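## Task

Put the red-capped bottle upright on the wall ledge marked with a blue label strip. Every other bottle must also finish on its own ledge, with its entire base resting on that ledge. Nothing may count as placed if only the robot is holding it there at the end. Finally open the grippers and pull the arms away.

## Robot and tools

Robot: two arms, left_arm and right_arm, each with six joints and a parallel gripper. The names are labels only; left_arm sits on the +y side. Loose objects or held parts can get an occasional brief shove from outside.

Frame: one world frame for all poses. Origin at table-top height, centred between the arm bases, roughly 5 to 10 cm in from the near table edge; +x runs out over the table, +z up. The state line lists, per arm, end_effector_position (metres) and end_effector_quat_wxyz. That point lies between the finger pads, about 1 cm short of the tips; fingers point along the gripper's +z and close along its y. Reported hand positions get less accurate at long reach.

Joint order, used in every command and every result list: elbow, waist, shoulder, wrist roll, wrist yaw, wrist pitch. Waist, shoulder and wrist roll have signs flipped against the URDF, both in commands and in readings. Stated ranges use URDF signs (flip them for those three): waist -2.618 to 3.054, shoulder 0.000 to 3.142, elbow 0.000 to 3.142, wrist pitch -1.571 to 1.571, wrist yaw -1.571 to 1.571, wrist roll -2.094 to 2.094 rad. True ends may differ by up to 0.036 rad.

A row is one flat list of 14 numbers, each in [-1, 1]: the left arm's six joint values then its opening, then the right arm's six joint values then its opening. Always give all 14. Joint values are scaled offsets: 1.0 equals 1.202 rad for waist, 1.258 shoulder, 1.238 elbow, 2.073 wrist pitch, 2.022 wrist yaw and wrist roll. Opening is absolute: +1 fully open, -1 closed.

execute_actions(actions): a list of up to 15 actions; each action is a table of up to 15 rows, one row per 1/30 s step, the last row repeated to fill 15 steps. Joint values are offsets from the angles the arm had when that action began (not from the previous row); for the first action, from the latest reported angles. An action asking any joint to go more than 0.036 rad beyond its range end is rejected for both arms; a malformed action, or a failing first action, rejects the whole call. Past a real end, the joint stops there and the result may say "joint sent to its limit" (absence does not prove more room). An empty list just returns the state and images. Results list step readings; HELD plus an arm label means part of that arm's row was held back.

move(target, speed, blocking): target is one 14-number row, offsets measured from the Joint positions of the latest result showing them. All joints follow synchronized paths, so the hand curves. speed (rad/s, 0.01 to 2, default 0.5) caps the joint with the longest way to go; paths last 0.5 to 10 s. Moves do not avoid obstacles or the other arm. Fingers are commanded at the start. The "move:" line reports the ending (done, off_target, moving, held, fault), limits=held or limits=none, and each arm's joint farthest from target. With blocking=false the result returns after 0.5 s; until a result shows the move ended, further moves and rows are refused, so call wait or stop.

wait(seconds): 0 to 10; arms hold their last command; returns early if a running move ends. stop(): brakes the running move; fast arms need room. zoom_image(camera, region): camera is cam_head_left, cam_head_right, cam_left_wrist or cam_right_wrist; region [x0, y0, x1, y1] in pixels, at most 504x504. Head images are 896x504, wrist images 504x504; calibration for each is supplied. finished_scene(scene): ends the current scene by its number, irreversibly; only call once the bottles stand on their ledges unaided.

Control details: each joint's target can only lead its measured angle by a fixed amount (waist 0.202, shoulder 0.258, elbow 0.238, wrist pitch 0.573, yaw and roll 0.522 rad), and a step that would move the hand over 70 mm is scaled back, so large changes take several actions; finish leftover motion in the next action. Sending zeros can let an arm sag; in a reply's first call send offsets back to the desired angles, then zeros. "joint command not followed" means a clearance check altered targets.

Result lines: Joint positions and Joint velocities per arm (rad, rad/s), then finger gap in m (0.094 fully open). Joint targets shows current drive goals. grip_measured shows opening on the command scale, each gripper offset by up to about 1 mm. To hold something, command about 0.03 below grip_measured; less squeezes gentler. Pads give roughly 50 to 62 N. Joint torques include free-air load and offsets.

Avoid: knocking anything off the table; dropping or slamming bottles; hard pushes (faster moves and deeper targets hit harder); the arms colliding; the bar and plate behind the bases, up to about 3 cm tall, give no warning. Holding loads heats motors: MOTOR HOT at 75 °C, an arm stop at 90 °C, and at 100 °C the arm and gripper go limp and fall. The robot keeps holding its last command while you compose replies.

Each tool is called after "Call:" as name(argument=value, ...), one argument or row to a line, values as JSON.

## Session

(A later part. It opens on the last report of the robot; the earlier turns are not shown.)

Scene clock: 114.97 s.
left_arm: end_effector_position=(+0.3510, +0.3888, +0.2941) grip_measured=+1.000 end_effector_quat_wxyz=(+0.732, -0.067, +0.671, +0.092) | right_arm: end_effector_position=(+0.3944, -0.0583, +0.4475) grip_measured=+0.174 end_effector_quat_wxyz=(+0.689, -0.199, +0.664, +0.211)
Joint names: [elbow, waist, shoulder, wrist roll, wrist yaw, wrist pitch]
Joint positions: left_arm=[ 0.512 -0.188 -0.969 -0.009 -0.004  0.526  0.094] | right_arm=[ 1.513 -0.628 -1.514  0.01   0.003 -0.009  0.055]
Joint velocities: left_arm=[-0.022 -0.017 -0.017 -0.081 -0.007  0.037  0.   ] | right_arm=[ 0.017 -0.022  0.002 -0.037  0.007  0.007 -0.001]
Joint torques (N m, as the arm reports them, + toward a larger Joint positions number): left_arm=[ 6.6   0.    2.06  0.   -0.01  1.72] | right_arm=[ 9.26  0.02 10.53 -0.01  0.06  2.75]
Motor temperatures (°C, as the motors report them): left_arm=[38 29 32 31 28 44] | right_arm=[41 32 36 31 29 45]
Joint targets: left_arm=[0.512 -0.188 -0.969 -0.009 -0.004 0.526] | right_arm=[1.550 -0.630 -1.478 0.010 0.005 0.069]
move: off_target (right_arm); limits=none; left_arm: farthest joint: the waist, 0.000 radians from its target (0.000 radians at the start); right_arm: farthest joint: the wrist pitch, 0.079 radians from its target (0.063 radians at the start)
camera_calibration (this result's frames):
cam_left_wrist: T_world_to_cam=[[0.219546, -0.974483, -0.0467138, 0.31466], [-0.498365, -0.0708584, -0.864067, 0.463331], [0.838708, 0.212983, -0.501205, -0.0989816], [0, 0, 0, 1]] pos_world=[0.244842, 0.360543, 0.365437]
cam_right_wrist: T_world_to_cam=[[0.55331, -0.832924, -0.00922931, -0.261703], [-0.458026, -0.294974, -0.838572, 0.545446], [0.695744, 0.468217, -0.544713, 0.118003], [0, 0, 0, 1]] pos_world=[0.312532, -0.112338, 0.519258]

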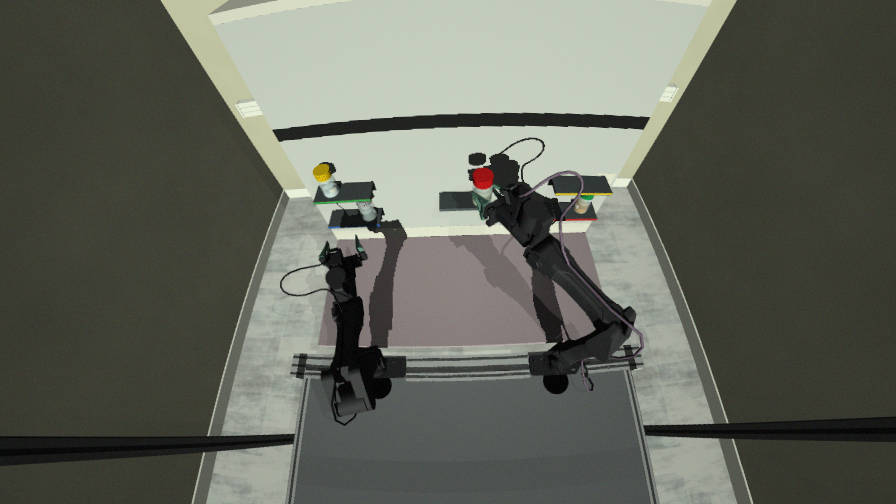

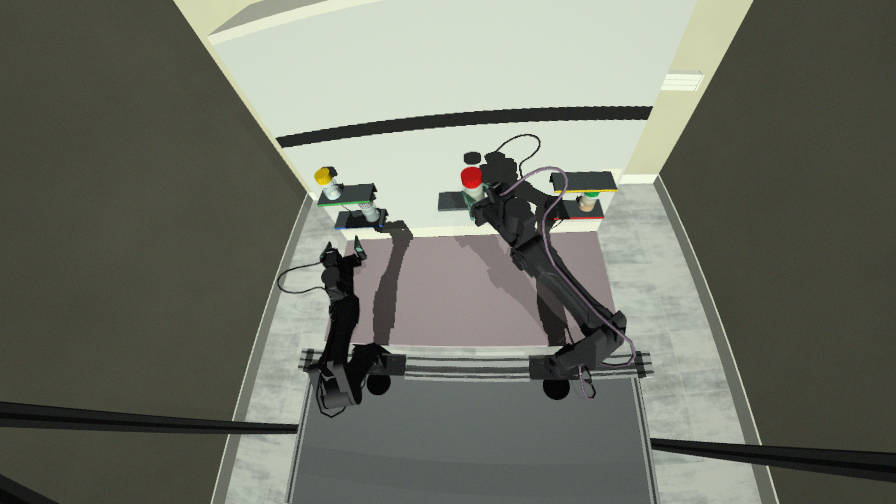

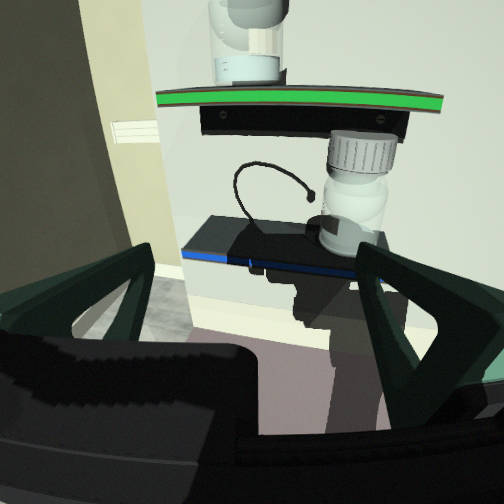

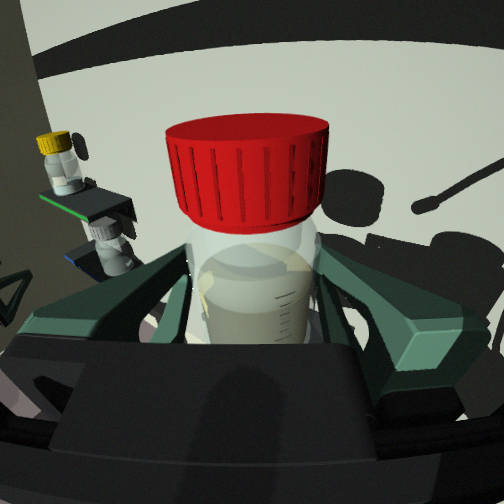

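Call:
move(
  target=[0,0,0,0,0,0,1,0.218,0.05,-0.335,0,0,0.137,0.08],
  speed=0.25,
)

Scene clock: 134.47 s.
left_arm: end_effector_position=(+0.3510, +0.3888, +0.2941) grip_measured=+1.000 end_effector_quat_wxyz=(+0.732, -0.067, +0.671, +0.092) | right_arm: end_effector_position=(+0.5153, -0.0148, +0.3720) grip_measured=+0.174 end_effector_quat_wxyz=(+0.686, -0.183, +0.677, +0.192)
Joint names: [elbow, waist, shoulder, wrist roll, wrist yaw, wrist pitch]
Joint positions: left_arm=[ 0.512 -0.188 -0.969 -0.009 -0.004  0.526  0.094] | right_arm=[ 1.731 -0.575 -1.958  0.01   0.003  0.196  0.055]
Joint velocities: left_arm=[-0.007 -0.012  0.012 -0.066  0.037 -0.066  0.   ] | right_arm=[-0.002 -0.002  0.007  0.022  0.051  0.007  0.001]
Joint torques (N m, as the arm reports them, + toward a larger Joint positions number): left_arm=[ 6.59 -0.01  2.06  0.   -0.01  1.72] | right_arm=[10.73  0.6  13.86  0.01  0.03  2.74]
Motor temperatures (°C, as the motors report them): left_arm=[38 29 32 31 28 44] | right_arm=[42 32 38 31 29 47]
Joint targets: left_arm=[0.512 -0.188 -0.969 -0.009 -0.004 0.526] | right_arm=[1.783 -0.568 -1.936 0.010 0.003 0.274]
move: off_target (right_arm); limits=none; left_arm: farthest joint: the waist, 0.000 radians from its target (0.000 radians at the start); right_arm: farthest joint: the wrist pitch, 0.079 radians from its target (0.284 radians at the start)
camera_calibration (this result's frames):
cam_left_wrist: T_world_to_cam=[[0.219546, -0.974483, -0.0467138, 0.31466], [-0.498365, -0.0708584, -0.864067, 0.463331], [0.838708, 0.212983, -0.501205, -0.0989816], [0, 0, 0, 1]] pos_world=[0.244842, 0.360543, 0.365437]
cam_right_wrist: T_world_to_cam=[[0.508872, -0.860764, -0.0116052, -0.269721], [-0.489491, -0.278238, -0.826427, 0.562333], [0.70813, 0.426227, -0.562924, -0.0278511], [0, 0, 0, 1]] pos_world=[0.432233, -0.0638329, 0.445919]

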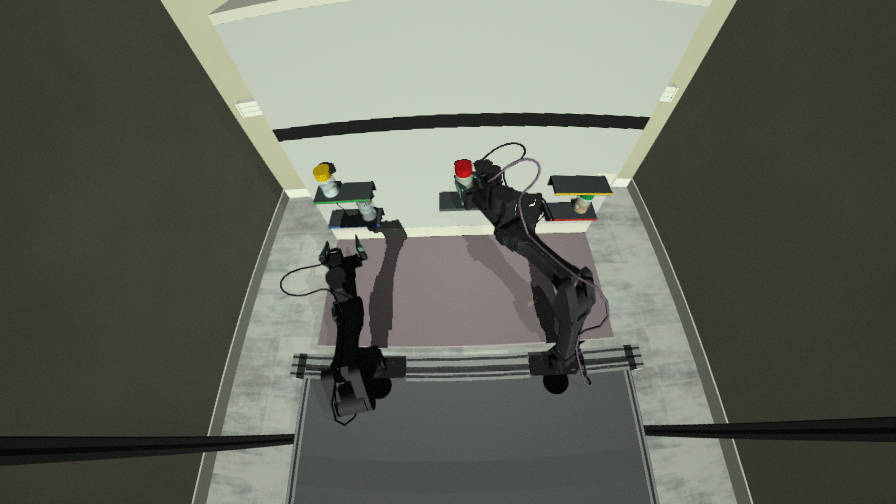

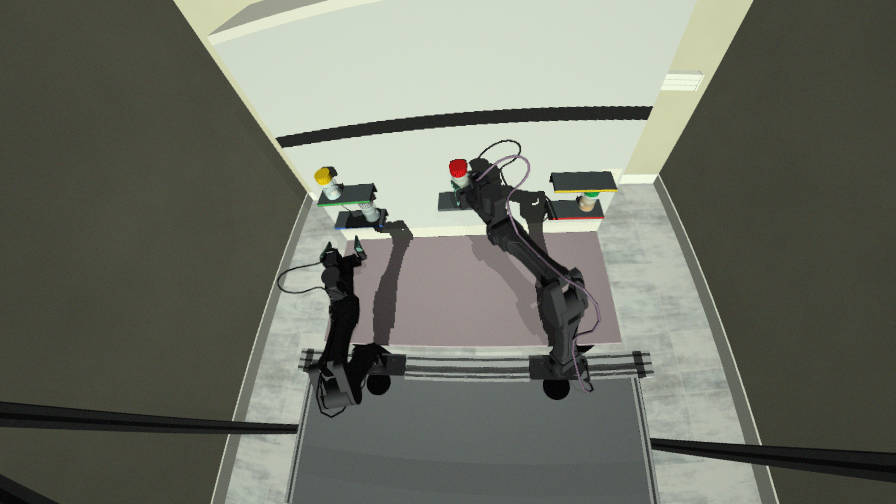

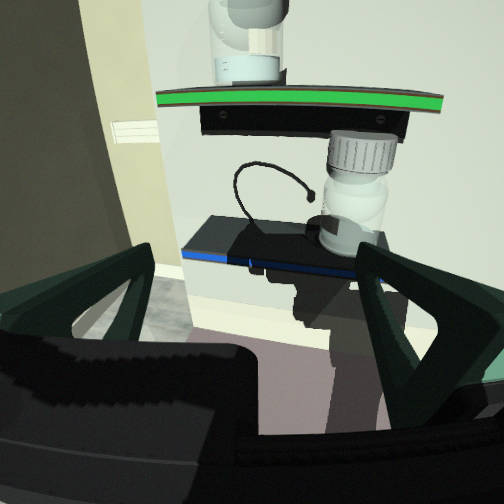

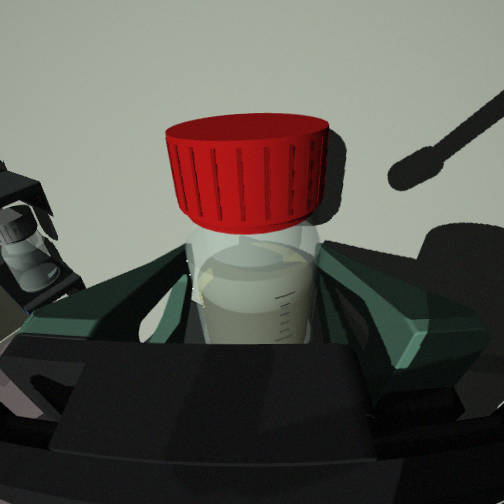

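Call:
move(
  target=[0,0,0,0,0,0,1,-0.15,0,0.08,0,0,0.112,0.08],
  speed=0.12,
)

Call:
zoom_image(
  camera="cam_head_left",
  region=[410,140,530,240],
)

Scene clock: 154.33 s.
left_arm: end_effector_position=(+0.3510, +0.3888, +0.2941) grip_measured=+1.000 end_effector_quat_wxyz=(+0.732, -0.067, +0.671, +0.092) | right_arm: end_effector_position=(+0.5028, -0.0217, +0.3440) grip_measured=+0.174 end_effector_quat_wxyz=(+0.691, -0.182, +0.673, +0.193)
Joint names: [elbow, waist, shoulder, wrist roll, wrist yaw, wrist pitch]
Joint positions: left_arm=[ 0.512 -0.188 -0.969 -0.009 -0.004  0.526  0.094] | right_arm=[ 1.535 -0.575 -1.903  0.01   0.003  0.35   0.055]
Joint velocities: left_arm=[ 0.002  0.002  0.017  0.007 -0.066  0.081  0.   ] | right_arm=[ 0.017  0.007 -0.002  0.037 -0.066  0.095 -0.001]
Joint torques (N m, as the arm reports them, + toward a larger Joint positions number): left_arm=[ 6.59  0.01  2.06  0.   -0.01  1.72] | right_arm=[ 7.22 -0.04 15.71  0.02  0.02  2.76]
Motor temperatures (°C, as the motors report them): left_arm=[39 29 32 31 28 44] | right_arm=[43 32 42 31 29 48]
Joint targets: left_arm=[0.512 -0.188 -0.969 -0.009 -0.004 0.526] | right_arm=[1.545 -0.575 -1.858 0.010 0.003 0.428]
move: off_target (right_arm); limits=none; left_arm: farthest joint: the waist, 0.000 radians from its target (0.000 radians at the start); right_arm: farthest joint: the wrist pitch, 0.079 radians from its target (0.232 radians at the start)
camera_calibration (this result's frames):
cam_left_wrist: T_world_to_cam=[[0.219546, -0.974483, -0.0467138, 0.31466], [-0.498365, -0.0708584, -0.864067, 0.463331], [0.838708, 0.212983, -0.501205, -0.0989816], [0, 0, 0, 1]] pos_world=[0.244842, 0.360543, 0.365437]
cam_right_wrist: T_world_to_cam=[[0.5088, -0.860806, -0.0116817, -0.269559], [-0.480594, -0.272756, -0.833447, 0.529253], [0.714249, 0.429672, -0.552476, -0.0384249], [0, 0, 0, 1]] pos_world=[0.418952, -0.0711706, 0.416726]

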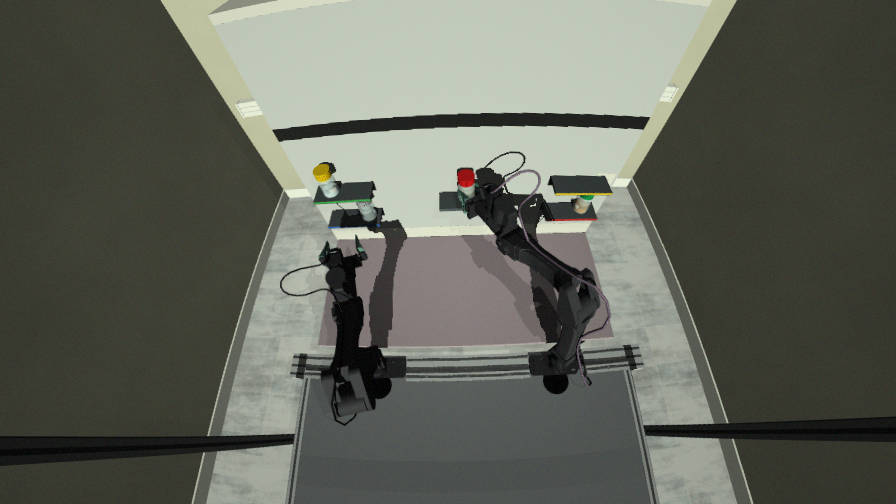

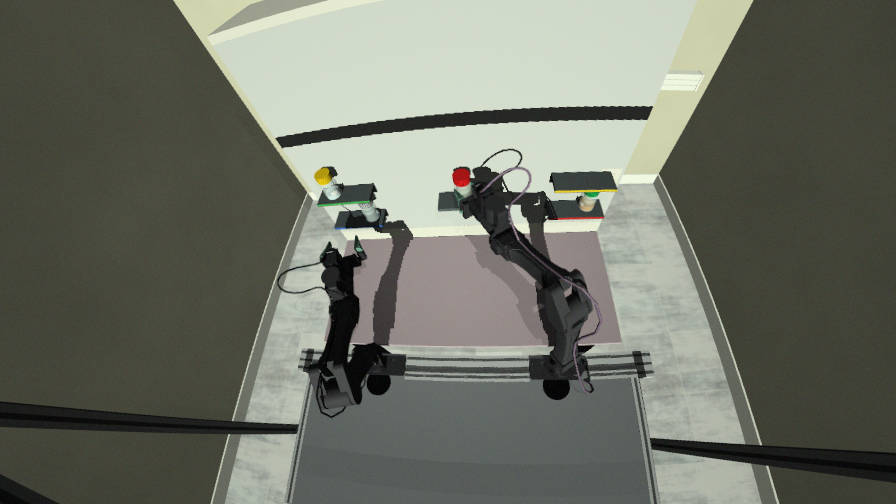

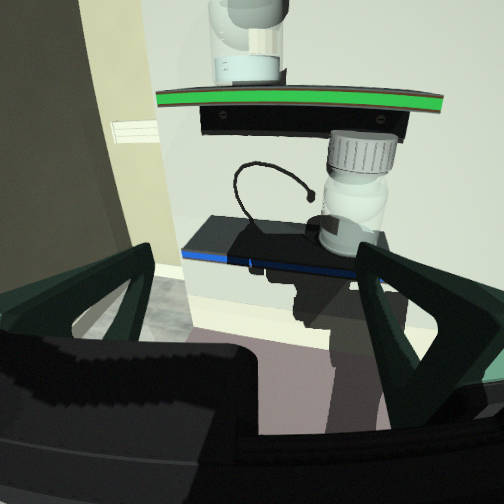

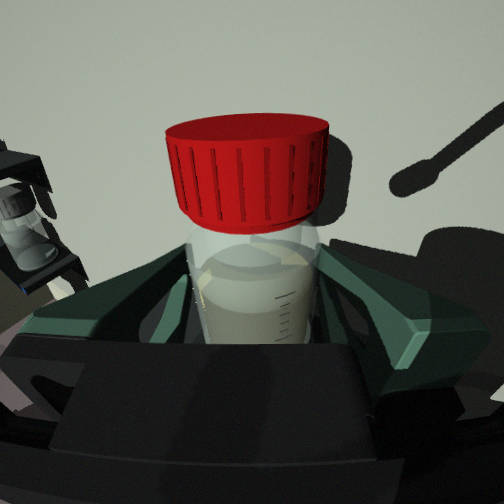

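Region (410, 140, 530, 240) of cam_head_left's 896x504 image, scaled by 4.200, with more detail than that image has.

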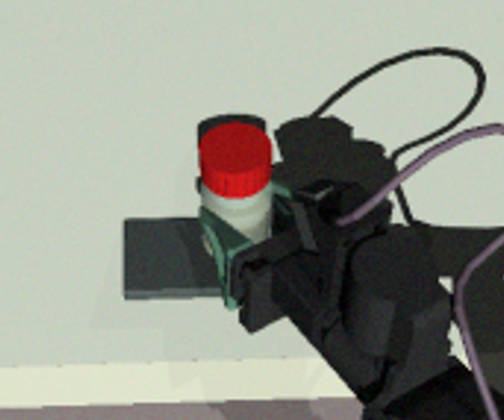

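Call:
move(
  target=[0,0,0,0,0,0,1,-0.035,0,0.035,0,0,0.057,0.08],
  speed=0.06,
)

Scene clock: 161.50 s.
left_arm: end_effector_position=(+0.3510, +0.3888, +0.2941) grip_measured=+1.000 end_effector_quat_wxyz=(+0.732, -0.067, +0.671, +0.092) | right_arm: end_effector_position=(+0.5017, -0.0220, +0.3281) grip_measured=+0.174 end_effector_quat_wxyz=(+0.687, -0.183, +0.676, +0.192)
Joint names: [elbow, waist, shoulder, wrist roll, wrist yaw, wrist pitch]
Joint positions: left_arm=[ 0.512 -0.188 -0.969 -0.009 -0.004  0.526  0.094] | right_arm=[ 1.482 -0.575 -1.905  0.01   0.003  0.394  0.055]
Joint velocities: left_arm=[ 0.012  0.012  0.002  0.066 -0.066 -0.066  0.   ] | right_arm=[ 0.007  0.002  0.007  0.051  0.022  0.037 -0.   ]
Joint torques (N m, as the arm reports them, + toward a larger Joint positions number): left_arm=[ 6.6   0.    2.06  0.   -0.01  1.71] | right_arm=[ 7.03  0.04 15.52  0.02  0.02  2.71]
Motor temperatures (°C, as the motors report them): left_arm=[39 29 32 31 28 44] | right_arm=[42 32 43 31 29 48]
Joint targets: left_arm=[0.512 -0.188 -0.969 -0.009 -0.004 0.526] | right_arm=[1.492 -0.575 -1.860 0.010 0.003 0.468]
move: off_target (right_arm); limits=none; left_arm: farthest joint: the waist, 0.000 radians from its target (0.000 radians at the start); right_arm: farthest joint: the wrist pitch, 0.074 radians from its target (0.118 radians at the start)
camera_calibration (this result's frames):
cam_left_wrist: T_world_to_cam=[[0.219546, -0.974483, -0.0467138, 0.31466], [-0.498365, -0.0708584, -0.864067, 0.463331], [0.838708, 0.212983, -0.501205, -0.0989816], [0, 0, 0, 1]] pos_world=[0.244842, 0.360543, 0.365437]
cam_right_wrist: T_world_to_cam=[[0.508858, -0.860767, -0.012005, -0.269383], [-0.487501, -0.276645, -0.828137, 0.516983], [0.709511, 0.427257, -0.560397, -0.0413749], [0, 0, 0, 1]] pos_world=[0.418463, -0.0711773, 0.401712]

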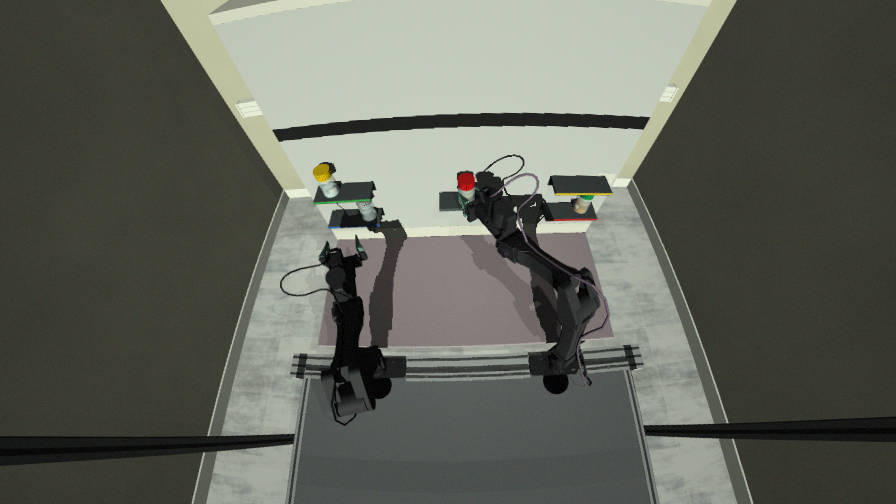

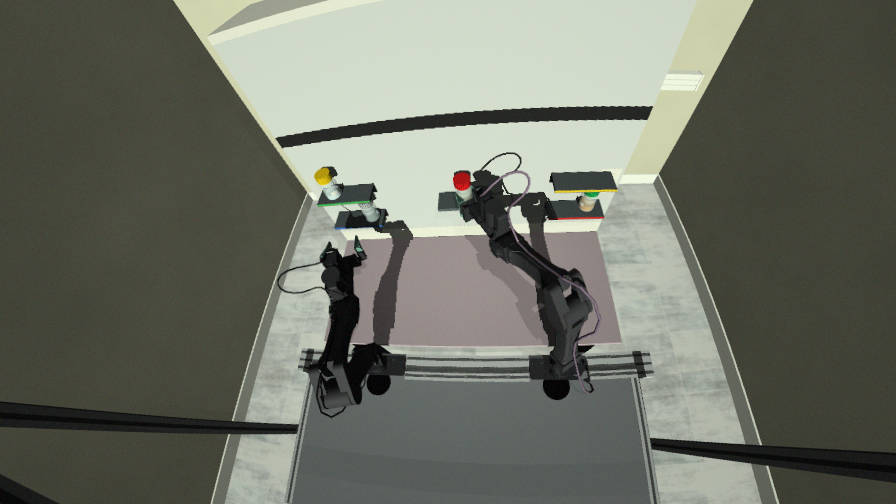

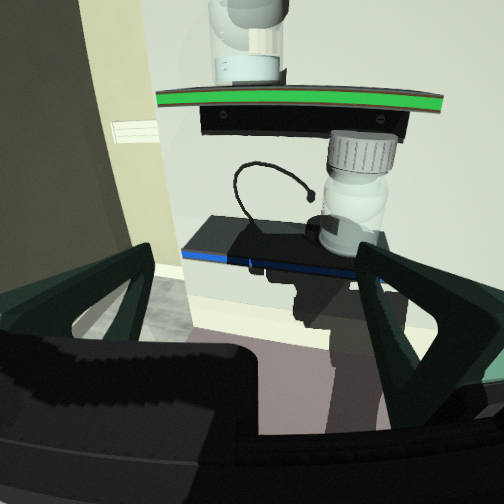

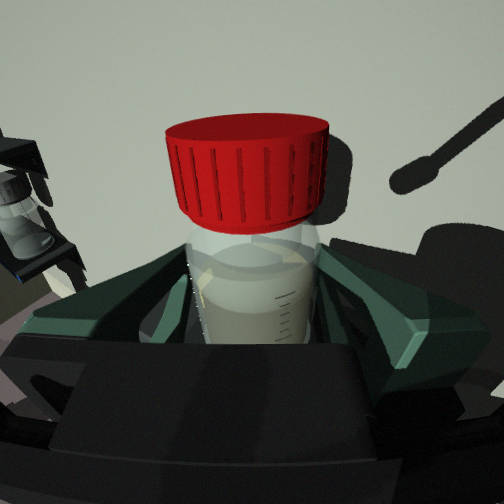

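Still free (dropped 1.6 cm). Smaller step.

Call:
move(
  target=[0,0,0,0,0,0,1,-0.025,0,0.035,0,0,0.056,0.08],
  speed=0.05,
)

Scene clock: 166.67 s.
left_arm: end_effector_position=(+0.3510, +0.3888, +0.2941) grip_measured=+1.000 end_effector_quat_wxyz=(+0.732, -0.067, +0.671, +0.092) | right_arm: end_effector_position=(+0.5005, -0.0228, +0.3274) grip_measured=+0.174 end_effector_quat_wxyz=(+0.698, -0.179, +0.665, +0.195)
Joint names: [elbow, waist, shoulder, wrist roll, wrist yaw, wrist pitch]
Joint positions: left_arm=[ 0.512 -0.188 -0.969 -0.009 -0.004  0.526  0.094] | right_arm=[ 1.448 -0.575 -1.905  0.01   0.003  0.461  0.055]
Joint velocities: left_arm=[ 0.002  0.012  0.002  0.037  0.037 -0.066  0.   ] | right_arm=[ 0.007  0.002 -0.007 -0.139 -0.007 -0.066  0.   ]
Joint torques (N m, as the arm reports them, + toward a larger Joint positions number): left_arm=[ 6.59  0.    2.06  0.   -0.01  1.72] | right_arm=[ 6.6   0.   15.46  0.01  0.03  2.45]
Motor temperatures (°C, as the motors report them): left_arm=[39 29 32 31 28 44] | right_arm=[41 32 44 31 29 48]
Joint targets: left_arm=[0.512 -0.188 -0.969 -0.009 -0.004 0.526] | right_arm=[1.451 -0.575 -1.861 0.010 0.003 0.510]
move: off_target (right_arm); limits=none; left_arm: farthest joint: the waist, 0.000 radians from its target (0.000 radians at the start); right_arm: farthest joint: the wrist pitch, 0.049 radians from its target (0.116 radians at the start)
camera_calibration (this result's frames):
cam_left_wrist: T_world_to_cam=[[0.219546, -0.974483, -0.0467138, 0.31466], [-0.498365, -0.0708584, -0.864067, 0.463331], [0.838708, 0.212983, -0.501205, -0.0989816], [0, 0, 0, 1]] pos_world=[0.244842, 0.360543, 0.365437]
cam_right_wrist: T_world_to_cam=[[0.508685, -0.860866, -0.0122046, -0.269237], [-0.464383, -0.262411, -0.845865, 0.510209], [0.724975, 0.435946, -0.533257, -0.0570026], [0, 0, 0, 1]] pos_world=[0.415215, -0.0730426, 0.397885]

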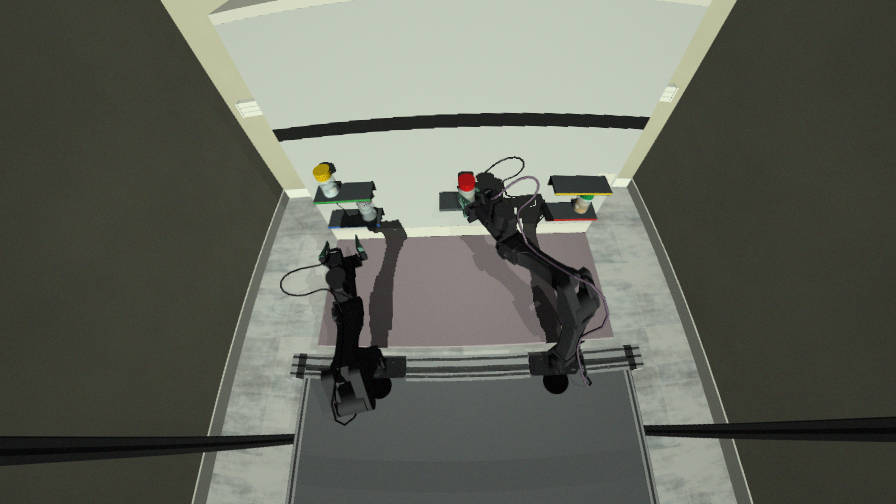

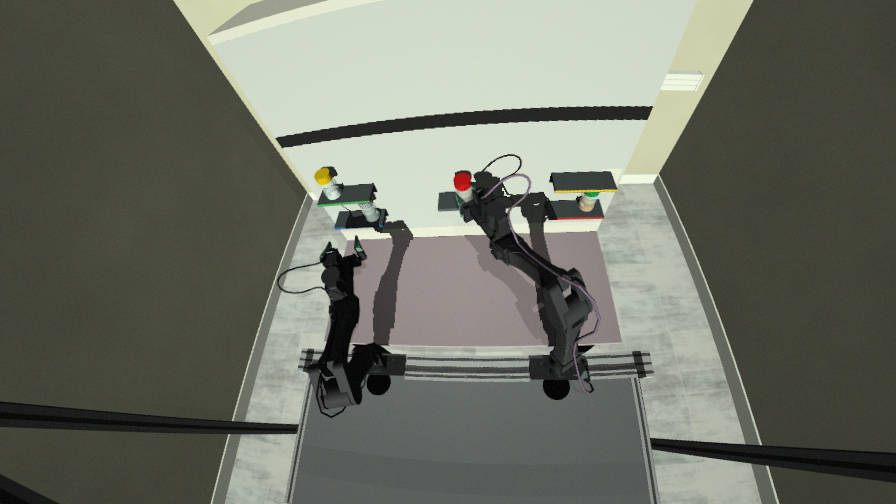

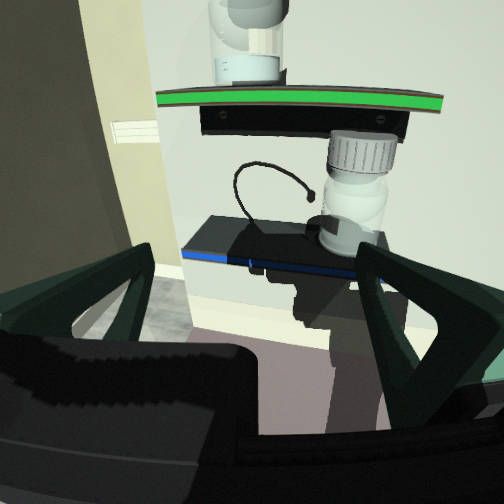

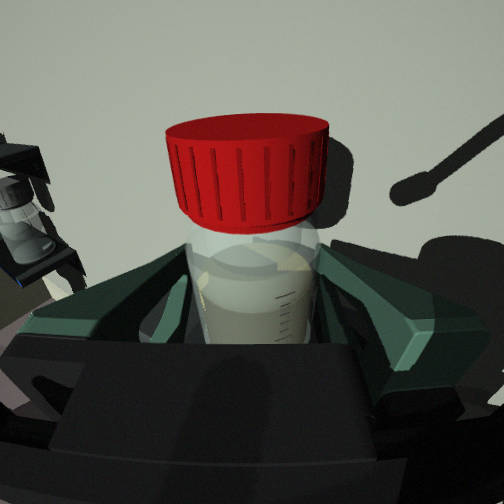

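Call:
move(
  target=[0,0,0,0,0,0,1,-0.025,0,0.035,0,0,0.03,0.08],
  speed=0.05,
)

Scene clock: 172.63 s.
left_arm: end_effector_position=(+0.3510, +0.3888, +0.2941) grip_measured=+1.000 end_effector_quat_wxyz=(+0.732, -0.067, +0.671, +0.092) | right_arm: end_effector_position=(+0.4974, -0.0246, +0.3272) grip_measured=+0.174 end_effector_quat_wxyz=(+0.703, -0.178, +0.660, +0.196)
Joint names: [elbow, waist, shoulder, wrist roll, wrist yaw, wrist pitch]
Joint positions: left_arm=[ 0.512 -0.188 -0.969 -0.009 -0.004  0.526  0.094] | right_arm=[ 1.419 -0.575 -1.895  0.01   0.003  0.494  0.055]
Joint velocities: left_arm=[-0.017  0.017 -0.002  0.007 -0.007  0.051  0.   ] | right_arm=[ 0.002  0.017 -0.012 -0.066  0.022  0.125 -0.   ]
Joint torques (N m, as the arm reports them, + toward a larger Joint positions number): left_arm=[ 6.6   0.    2.05  0.   -0.01  1.71] | right_arm=[ 6.04  0.   14.26  0.02  0.04  2.19]
Motor temperatures (°C, as the motors report them): left_arm=[39 29 32 31 28 44] | right_arm=[41 32 44 31 29 48]
Joint targets: left_arm=[0.512 -0.188 -0.969 -0.009 -0.004 0.526] | right_arm=[1.417 -0.575 -1.861 0.010 0.003 0.523]
move: off_target (right_arm); limits=none; left_arm: farthest joint: the waist, 0.000 radians from its target (0.000 radians at the start); right_arm: farthest joint: the shoulder, 0.034 radians from its target (0.044 radians at the start)
camera_calibration (this result's frames):
cam_left_wrist: T_world_to_cam=[[0.219546, -0.974483, -0.0467138, 0.31466], [-0.498365, -0.0708584, -0.864067, 0.463331], [0.838708, 0.212983, -0.501205, -0.0989816], [0, 0, 0, 1]] pos_world=[0.244842, 0.360543, 0.365437]
cam_right_wrist: T_world_to_cam=[[0.508607, -0.860911, -0.0122983, -0.269191], [-0.453611, -0.255788, -0.853703, 0.505465], [0.731817, 0.439778, -0.520615, -0.0614495], [0, 0, 0, 1]] pos_world=[0.411167, -0.0754333, 0.396215]

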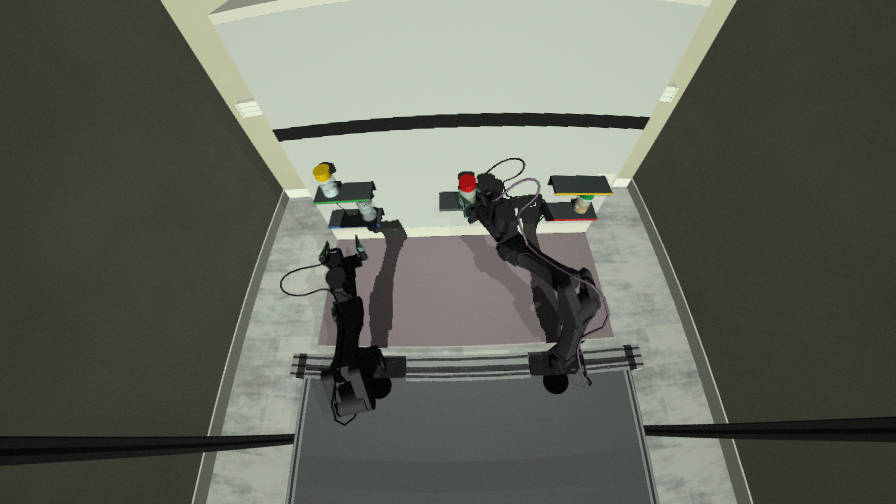

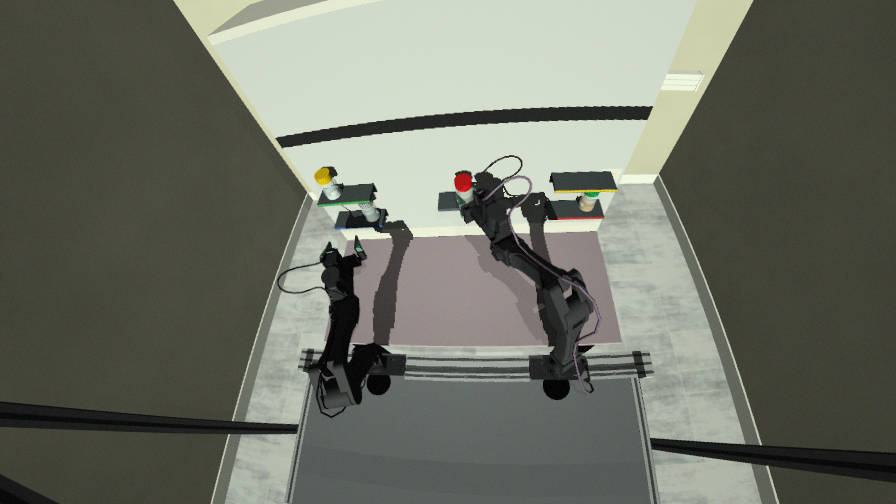

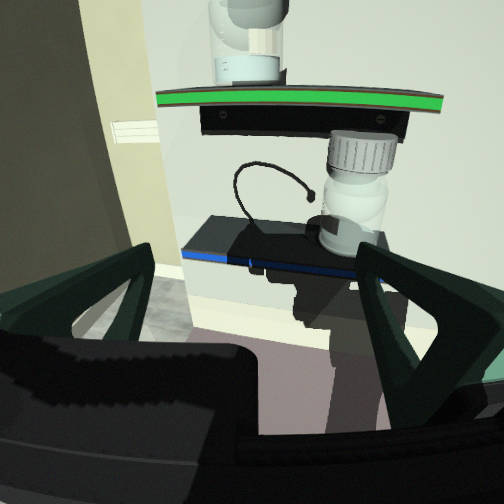

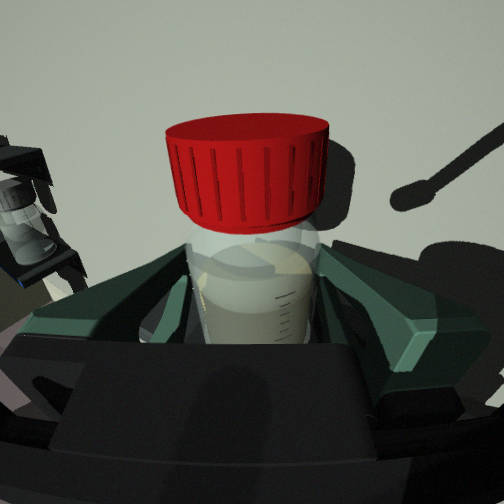

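Call:
execute_actions(
  actions=[
    [[0,0,0,0,0,0,1,0,0,0.01,0,0,0,0.26]],
    [[0,0,0,0,0,0,1,0,0,0,0,0,0,1]],
    [[0,0,0,0,0,0,1,0,0,0,0,0,0,1]],
  ],
)

Call:
zoom_image(
  camera="cam_head_left",
  region=[410,140,530,240],
)

Scene clock: 179.73 s.
left_arm: end_effector_position=(+0.3510, +0.3888, +0.2941) grip_measured=+1.000 end_effector_quat_wxyz=(+0.732, -0.067, +0.671, +0.092) | right_arm: end_effector_position=(+0.4976, -0.0245, +0.3224) grip_measured=+1.000 end_effector_quat_wxyz=(+0.697, -0.180, +0.667, +0.195)
Joint names: [elbow, waist, shoulder, wrist roll, wrist yaw, wrist pitch]
Joint positions: left_arm=[ 0.512 -0.188 -0.969 -0.009 -0.004  0.526  0.094] | right_arm=[ 1.419 -0.575 -1.895  0.009  0.004  0.475  0.094]
Joint velocities: left_arm=[-0.012  0.017  0.007 -0.022 -0.066  0.022  0.   ] | right_arm=[ 0.002 -0.002  0.002 -0.037 -0.037  0.037  0.   ]
Joint torques (N m, as the arm reports them, + toward a larger Joint positions number): left_arm=[ 6.59  0.    2.06  0.   -0.01  1.71] | right_arm=[ 6.3  -0.01 10.91  0.01  0.02  1.95]
Motor temperatures (°C, as the motors report them): left_arm=[39 29 32 31 28 44] | right_arm=[40 32 44 31 29 47]
Joint targets: left_arm=[0.512 -0.188 -0.969 -0.009 -0.004 0.526] | right_arm=[1.419 -0.575 -1.895 0.009 0.004 0.482]
Step readings (joint positions; steps 1 to 15: 1st action; 16 to 30: 2nd action; 31 to 45: 3rd action):
0: left_arm=[0.512 -0.188 -0.969 -0.009 -0.004 0.526] | right_arm=[1.419 -0.575 -1.895 0.010 0.003 0.494]
1: left_arm=[0.512 -0.188 -0.969 -0.009 -0.004 0.526] | right_arm=[1.419 -0.575 -1.895 0.009 0.003 0.493]
2: left_arm=[0.512 -0.188 -0.969 -0.009 -0.004 0.526] | right_arm=[1.419 -0.575 -1.895 0.009 0.004 0.492]
4: left_arm=[0.512 -0.188 -0.969 -0.009 -0.004 0.526] | right_arm=[1.419 -0.575 -1.895 0.009 0.004 0.490]
8: left_arm=[0.512 -0.188 -0.969 -0.009 -0.004 0.526] | right_arm=[1.419 -0.575 -1.895 0.009 0.004 0.489]
15: left_arm=[0.512 -0.188 -0.969 -0.009 -0.004 0.526] | right_arm=[1.419 -0.575 -1.895 0.009 0.004 0.488]
16: left_arm=[0.512 -0.188 -0.969 -0.009 -0.004 0.526] | right_arm=[1.419 -0.575 -1.895 0.009 0.004 0.487]
17: left_arm=[0.512 -0.188 -0.969 -0.009 -0.004 0.526] | right_arm=[1.419 -0.575 -1.895 0.009 0.004 0.486]
19: left_arm=[0.512 -0.188 -0.969 -0.009 -0.004 0.526] | right_arm=[1.419 -0.575 -1.895 0.009 0.004 0.484]
23: left_arm=[0.512 -0.188 -0.969 -0.009 -0.004 0.526] | right_arm=[1.419 -0.575 -1.895 0.009 0.004 0.482]
30: left_arm=[0.512 -0.188 -0.969 -0.009 -0.004 0.526] | right_arm=[1.419 -0.575 -1.895 0.009 0.004 0.482]
31: left_arm=[0.512 -0.188 -0.969 -0.009 -0.004 0.526] | right_arm=[1.419 -0.575 -1.895 0.009 0.004 0.481]
32: left_arm=[0.512 -0.188 -0.969 -0.009 -0.004 0.526] | right_arm=[1.419 -0.575 -1.895 0.009 0.004 0.480]
34: left_arm=[0.512 -0.188 -0.969 -0.009 -0.004 0.526] | right_arm=[1.419 -0.575 -1.895 0.009 0.004 0.478]
38: left_arm=[0.512 -0.188 -0.969 -0.009 -0.004 0.526] | right_arm=[1.419 -0.575 -1.895 0.009 0.004 0.476]
45: Joint positions above
camera_calibration (this result's frames):
cam_left_wrist: T_world_to_cam=[[0.219546, -0.974483, -0.0467138, 0.31466], [-0.498365, -0.0708584, -0.864067, 0.463331], [0.838708, 0.212983, -0.501205, -0.0989816], [0, 0, 0, 1]] pos_world=[0.244842, 0.360543, 0.365437]
cam_right_wrist: T_world_to_cam=[[0.508065, -0.861227, -0.0125924, -0.26894], [-0.468063, -0.263794, -0.843404, 0.505154], [0.72304, 0.434398, -0.537133, -0.0546314], [0, 0, 0, 1]] pos_world=[0.412584, -0.0746295, 0.393318]

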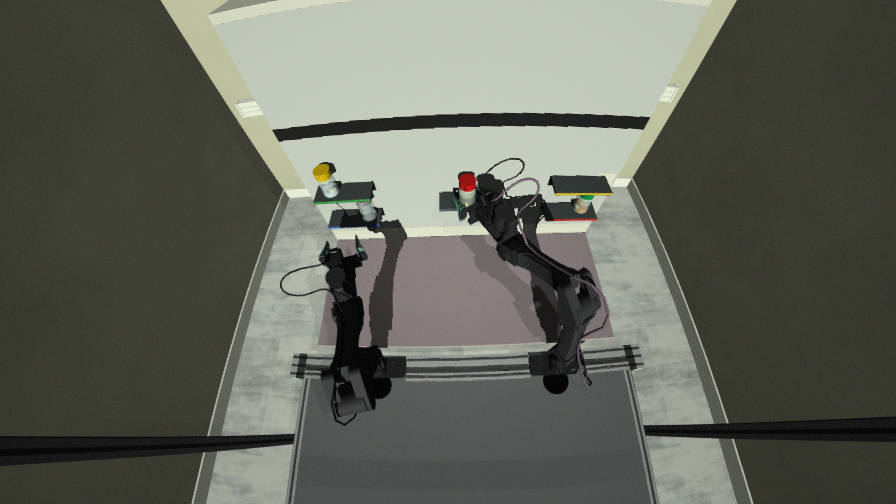

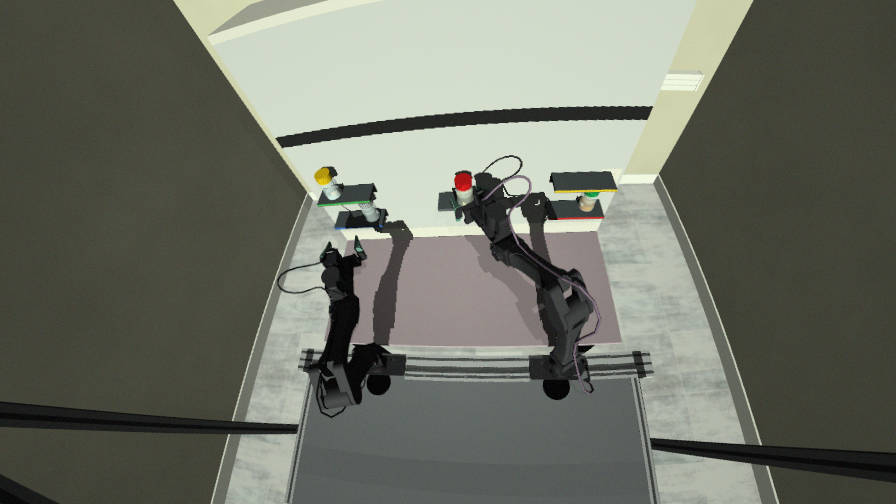

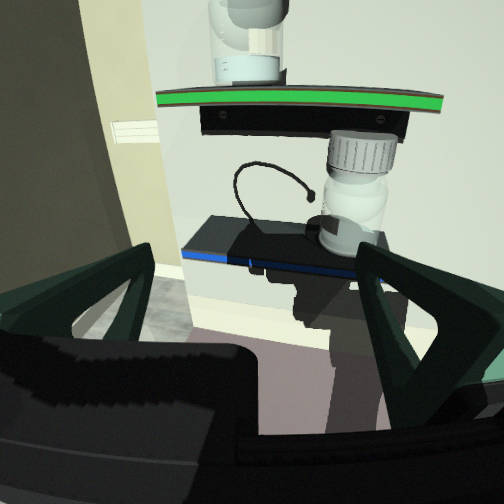

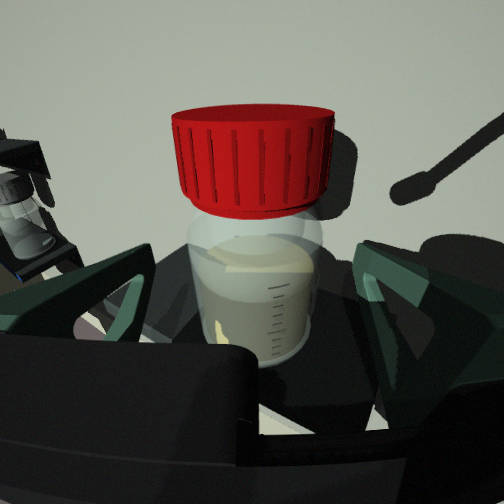

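Region (410, 140, 530, 240) of cam_head_left's 896x504 image, scaled by 4.200, with more detail than that image has.

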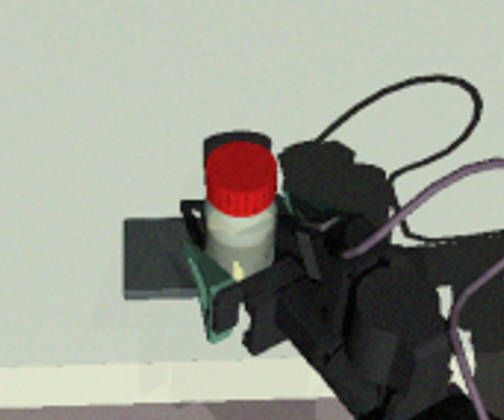

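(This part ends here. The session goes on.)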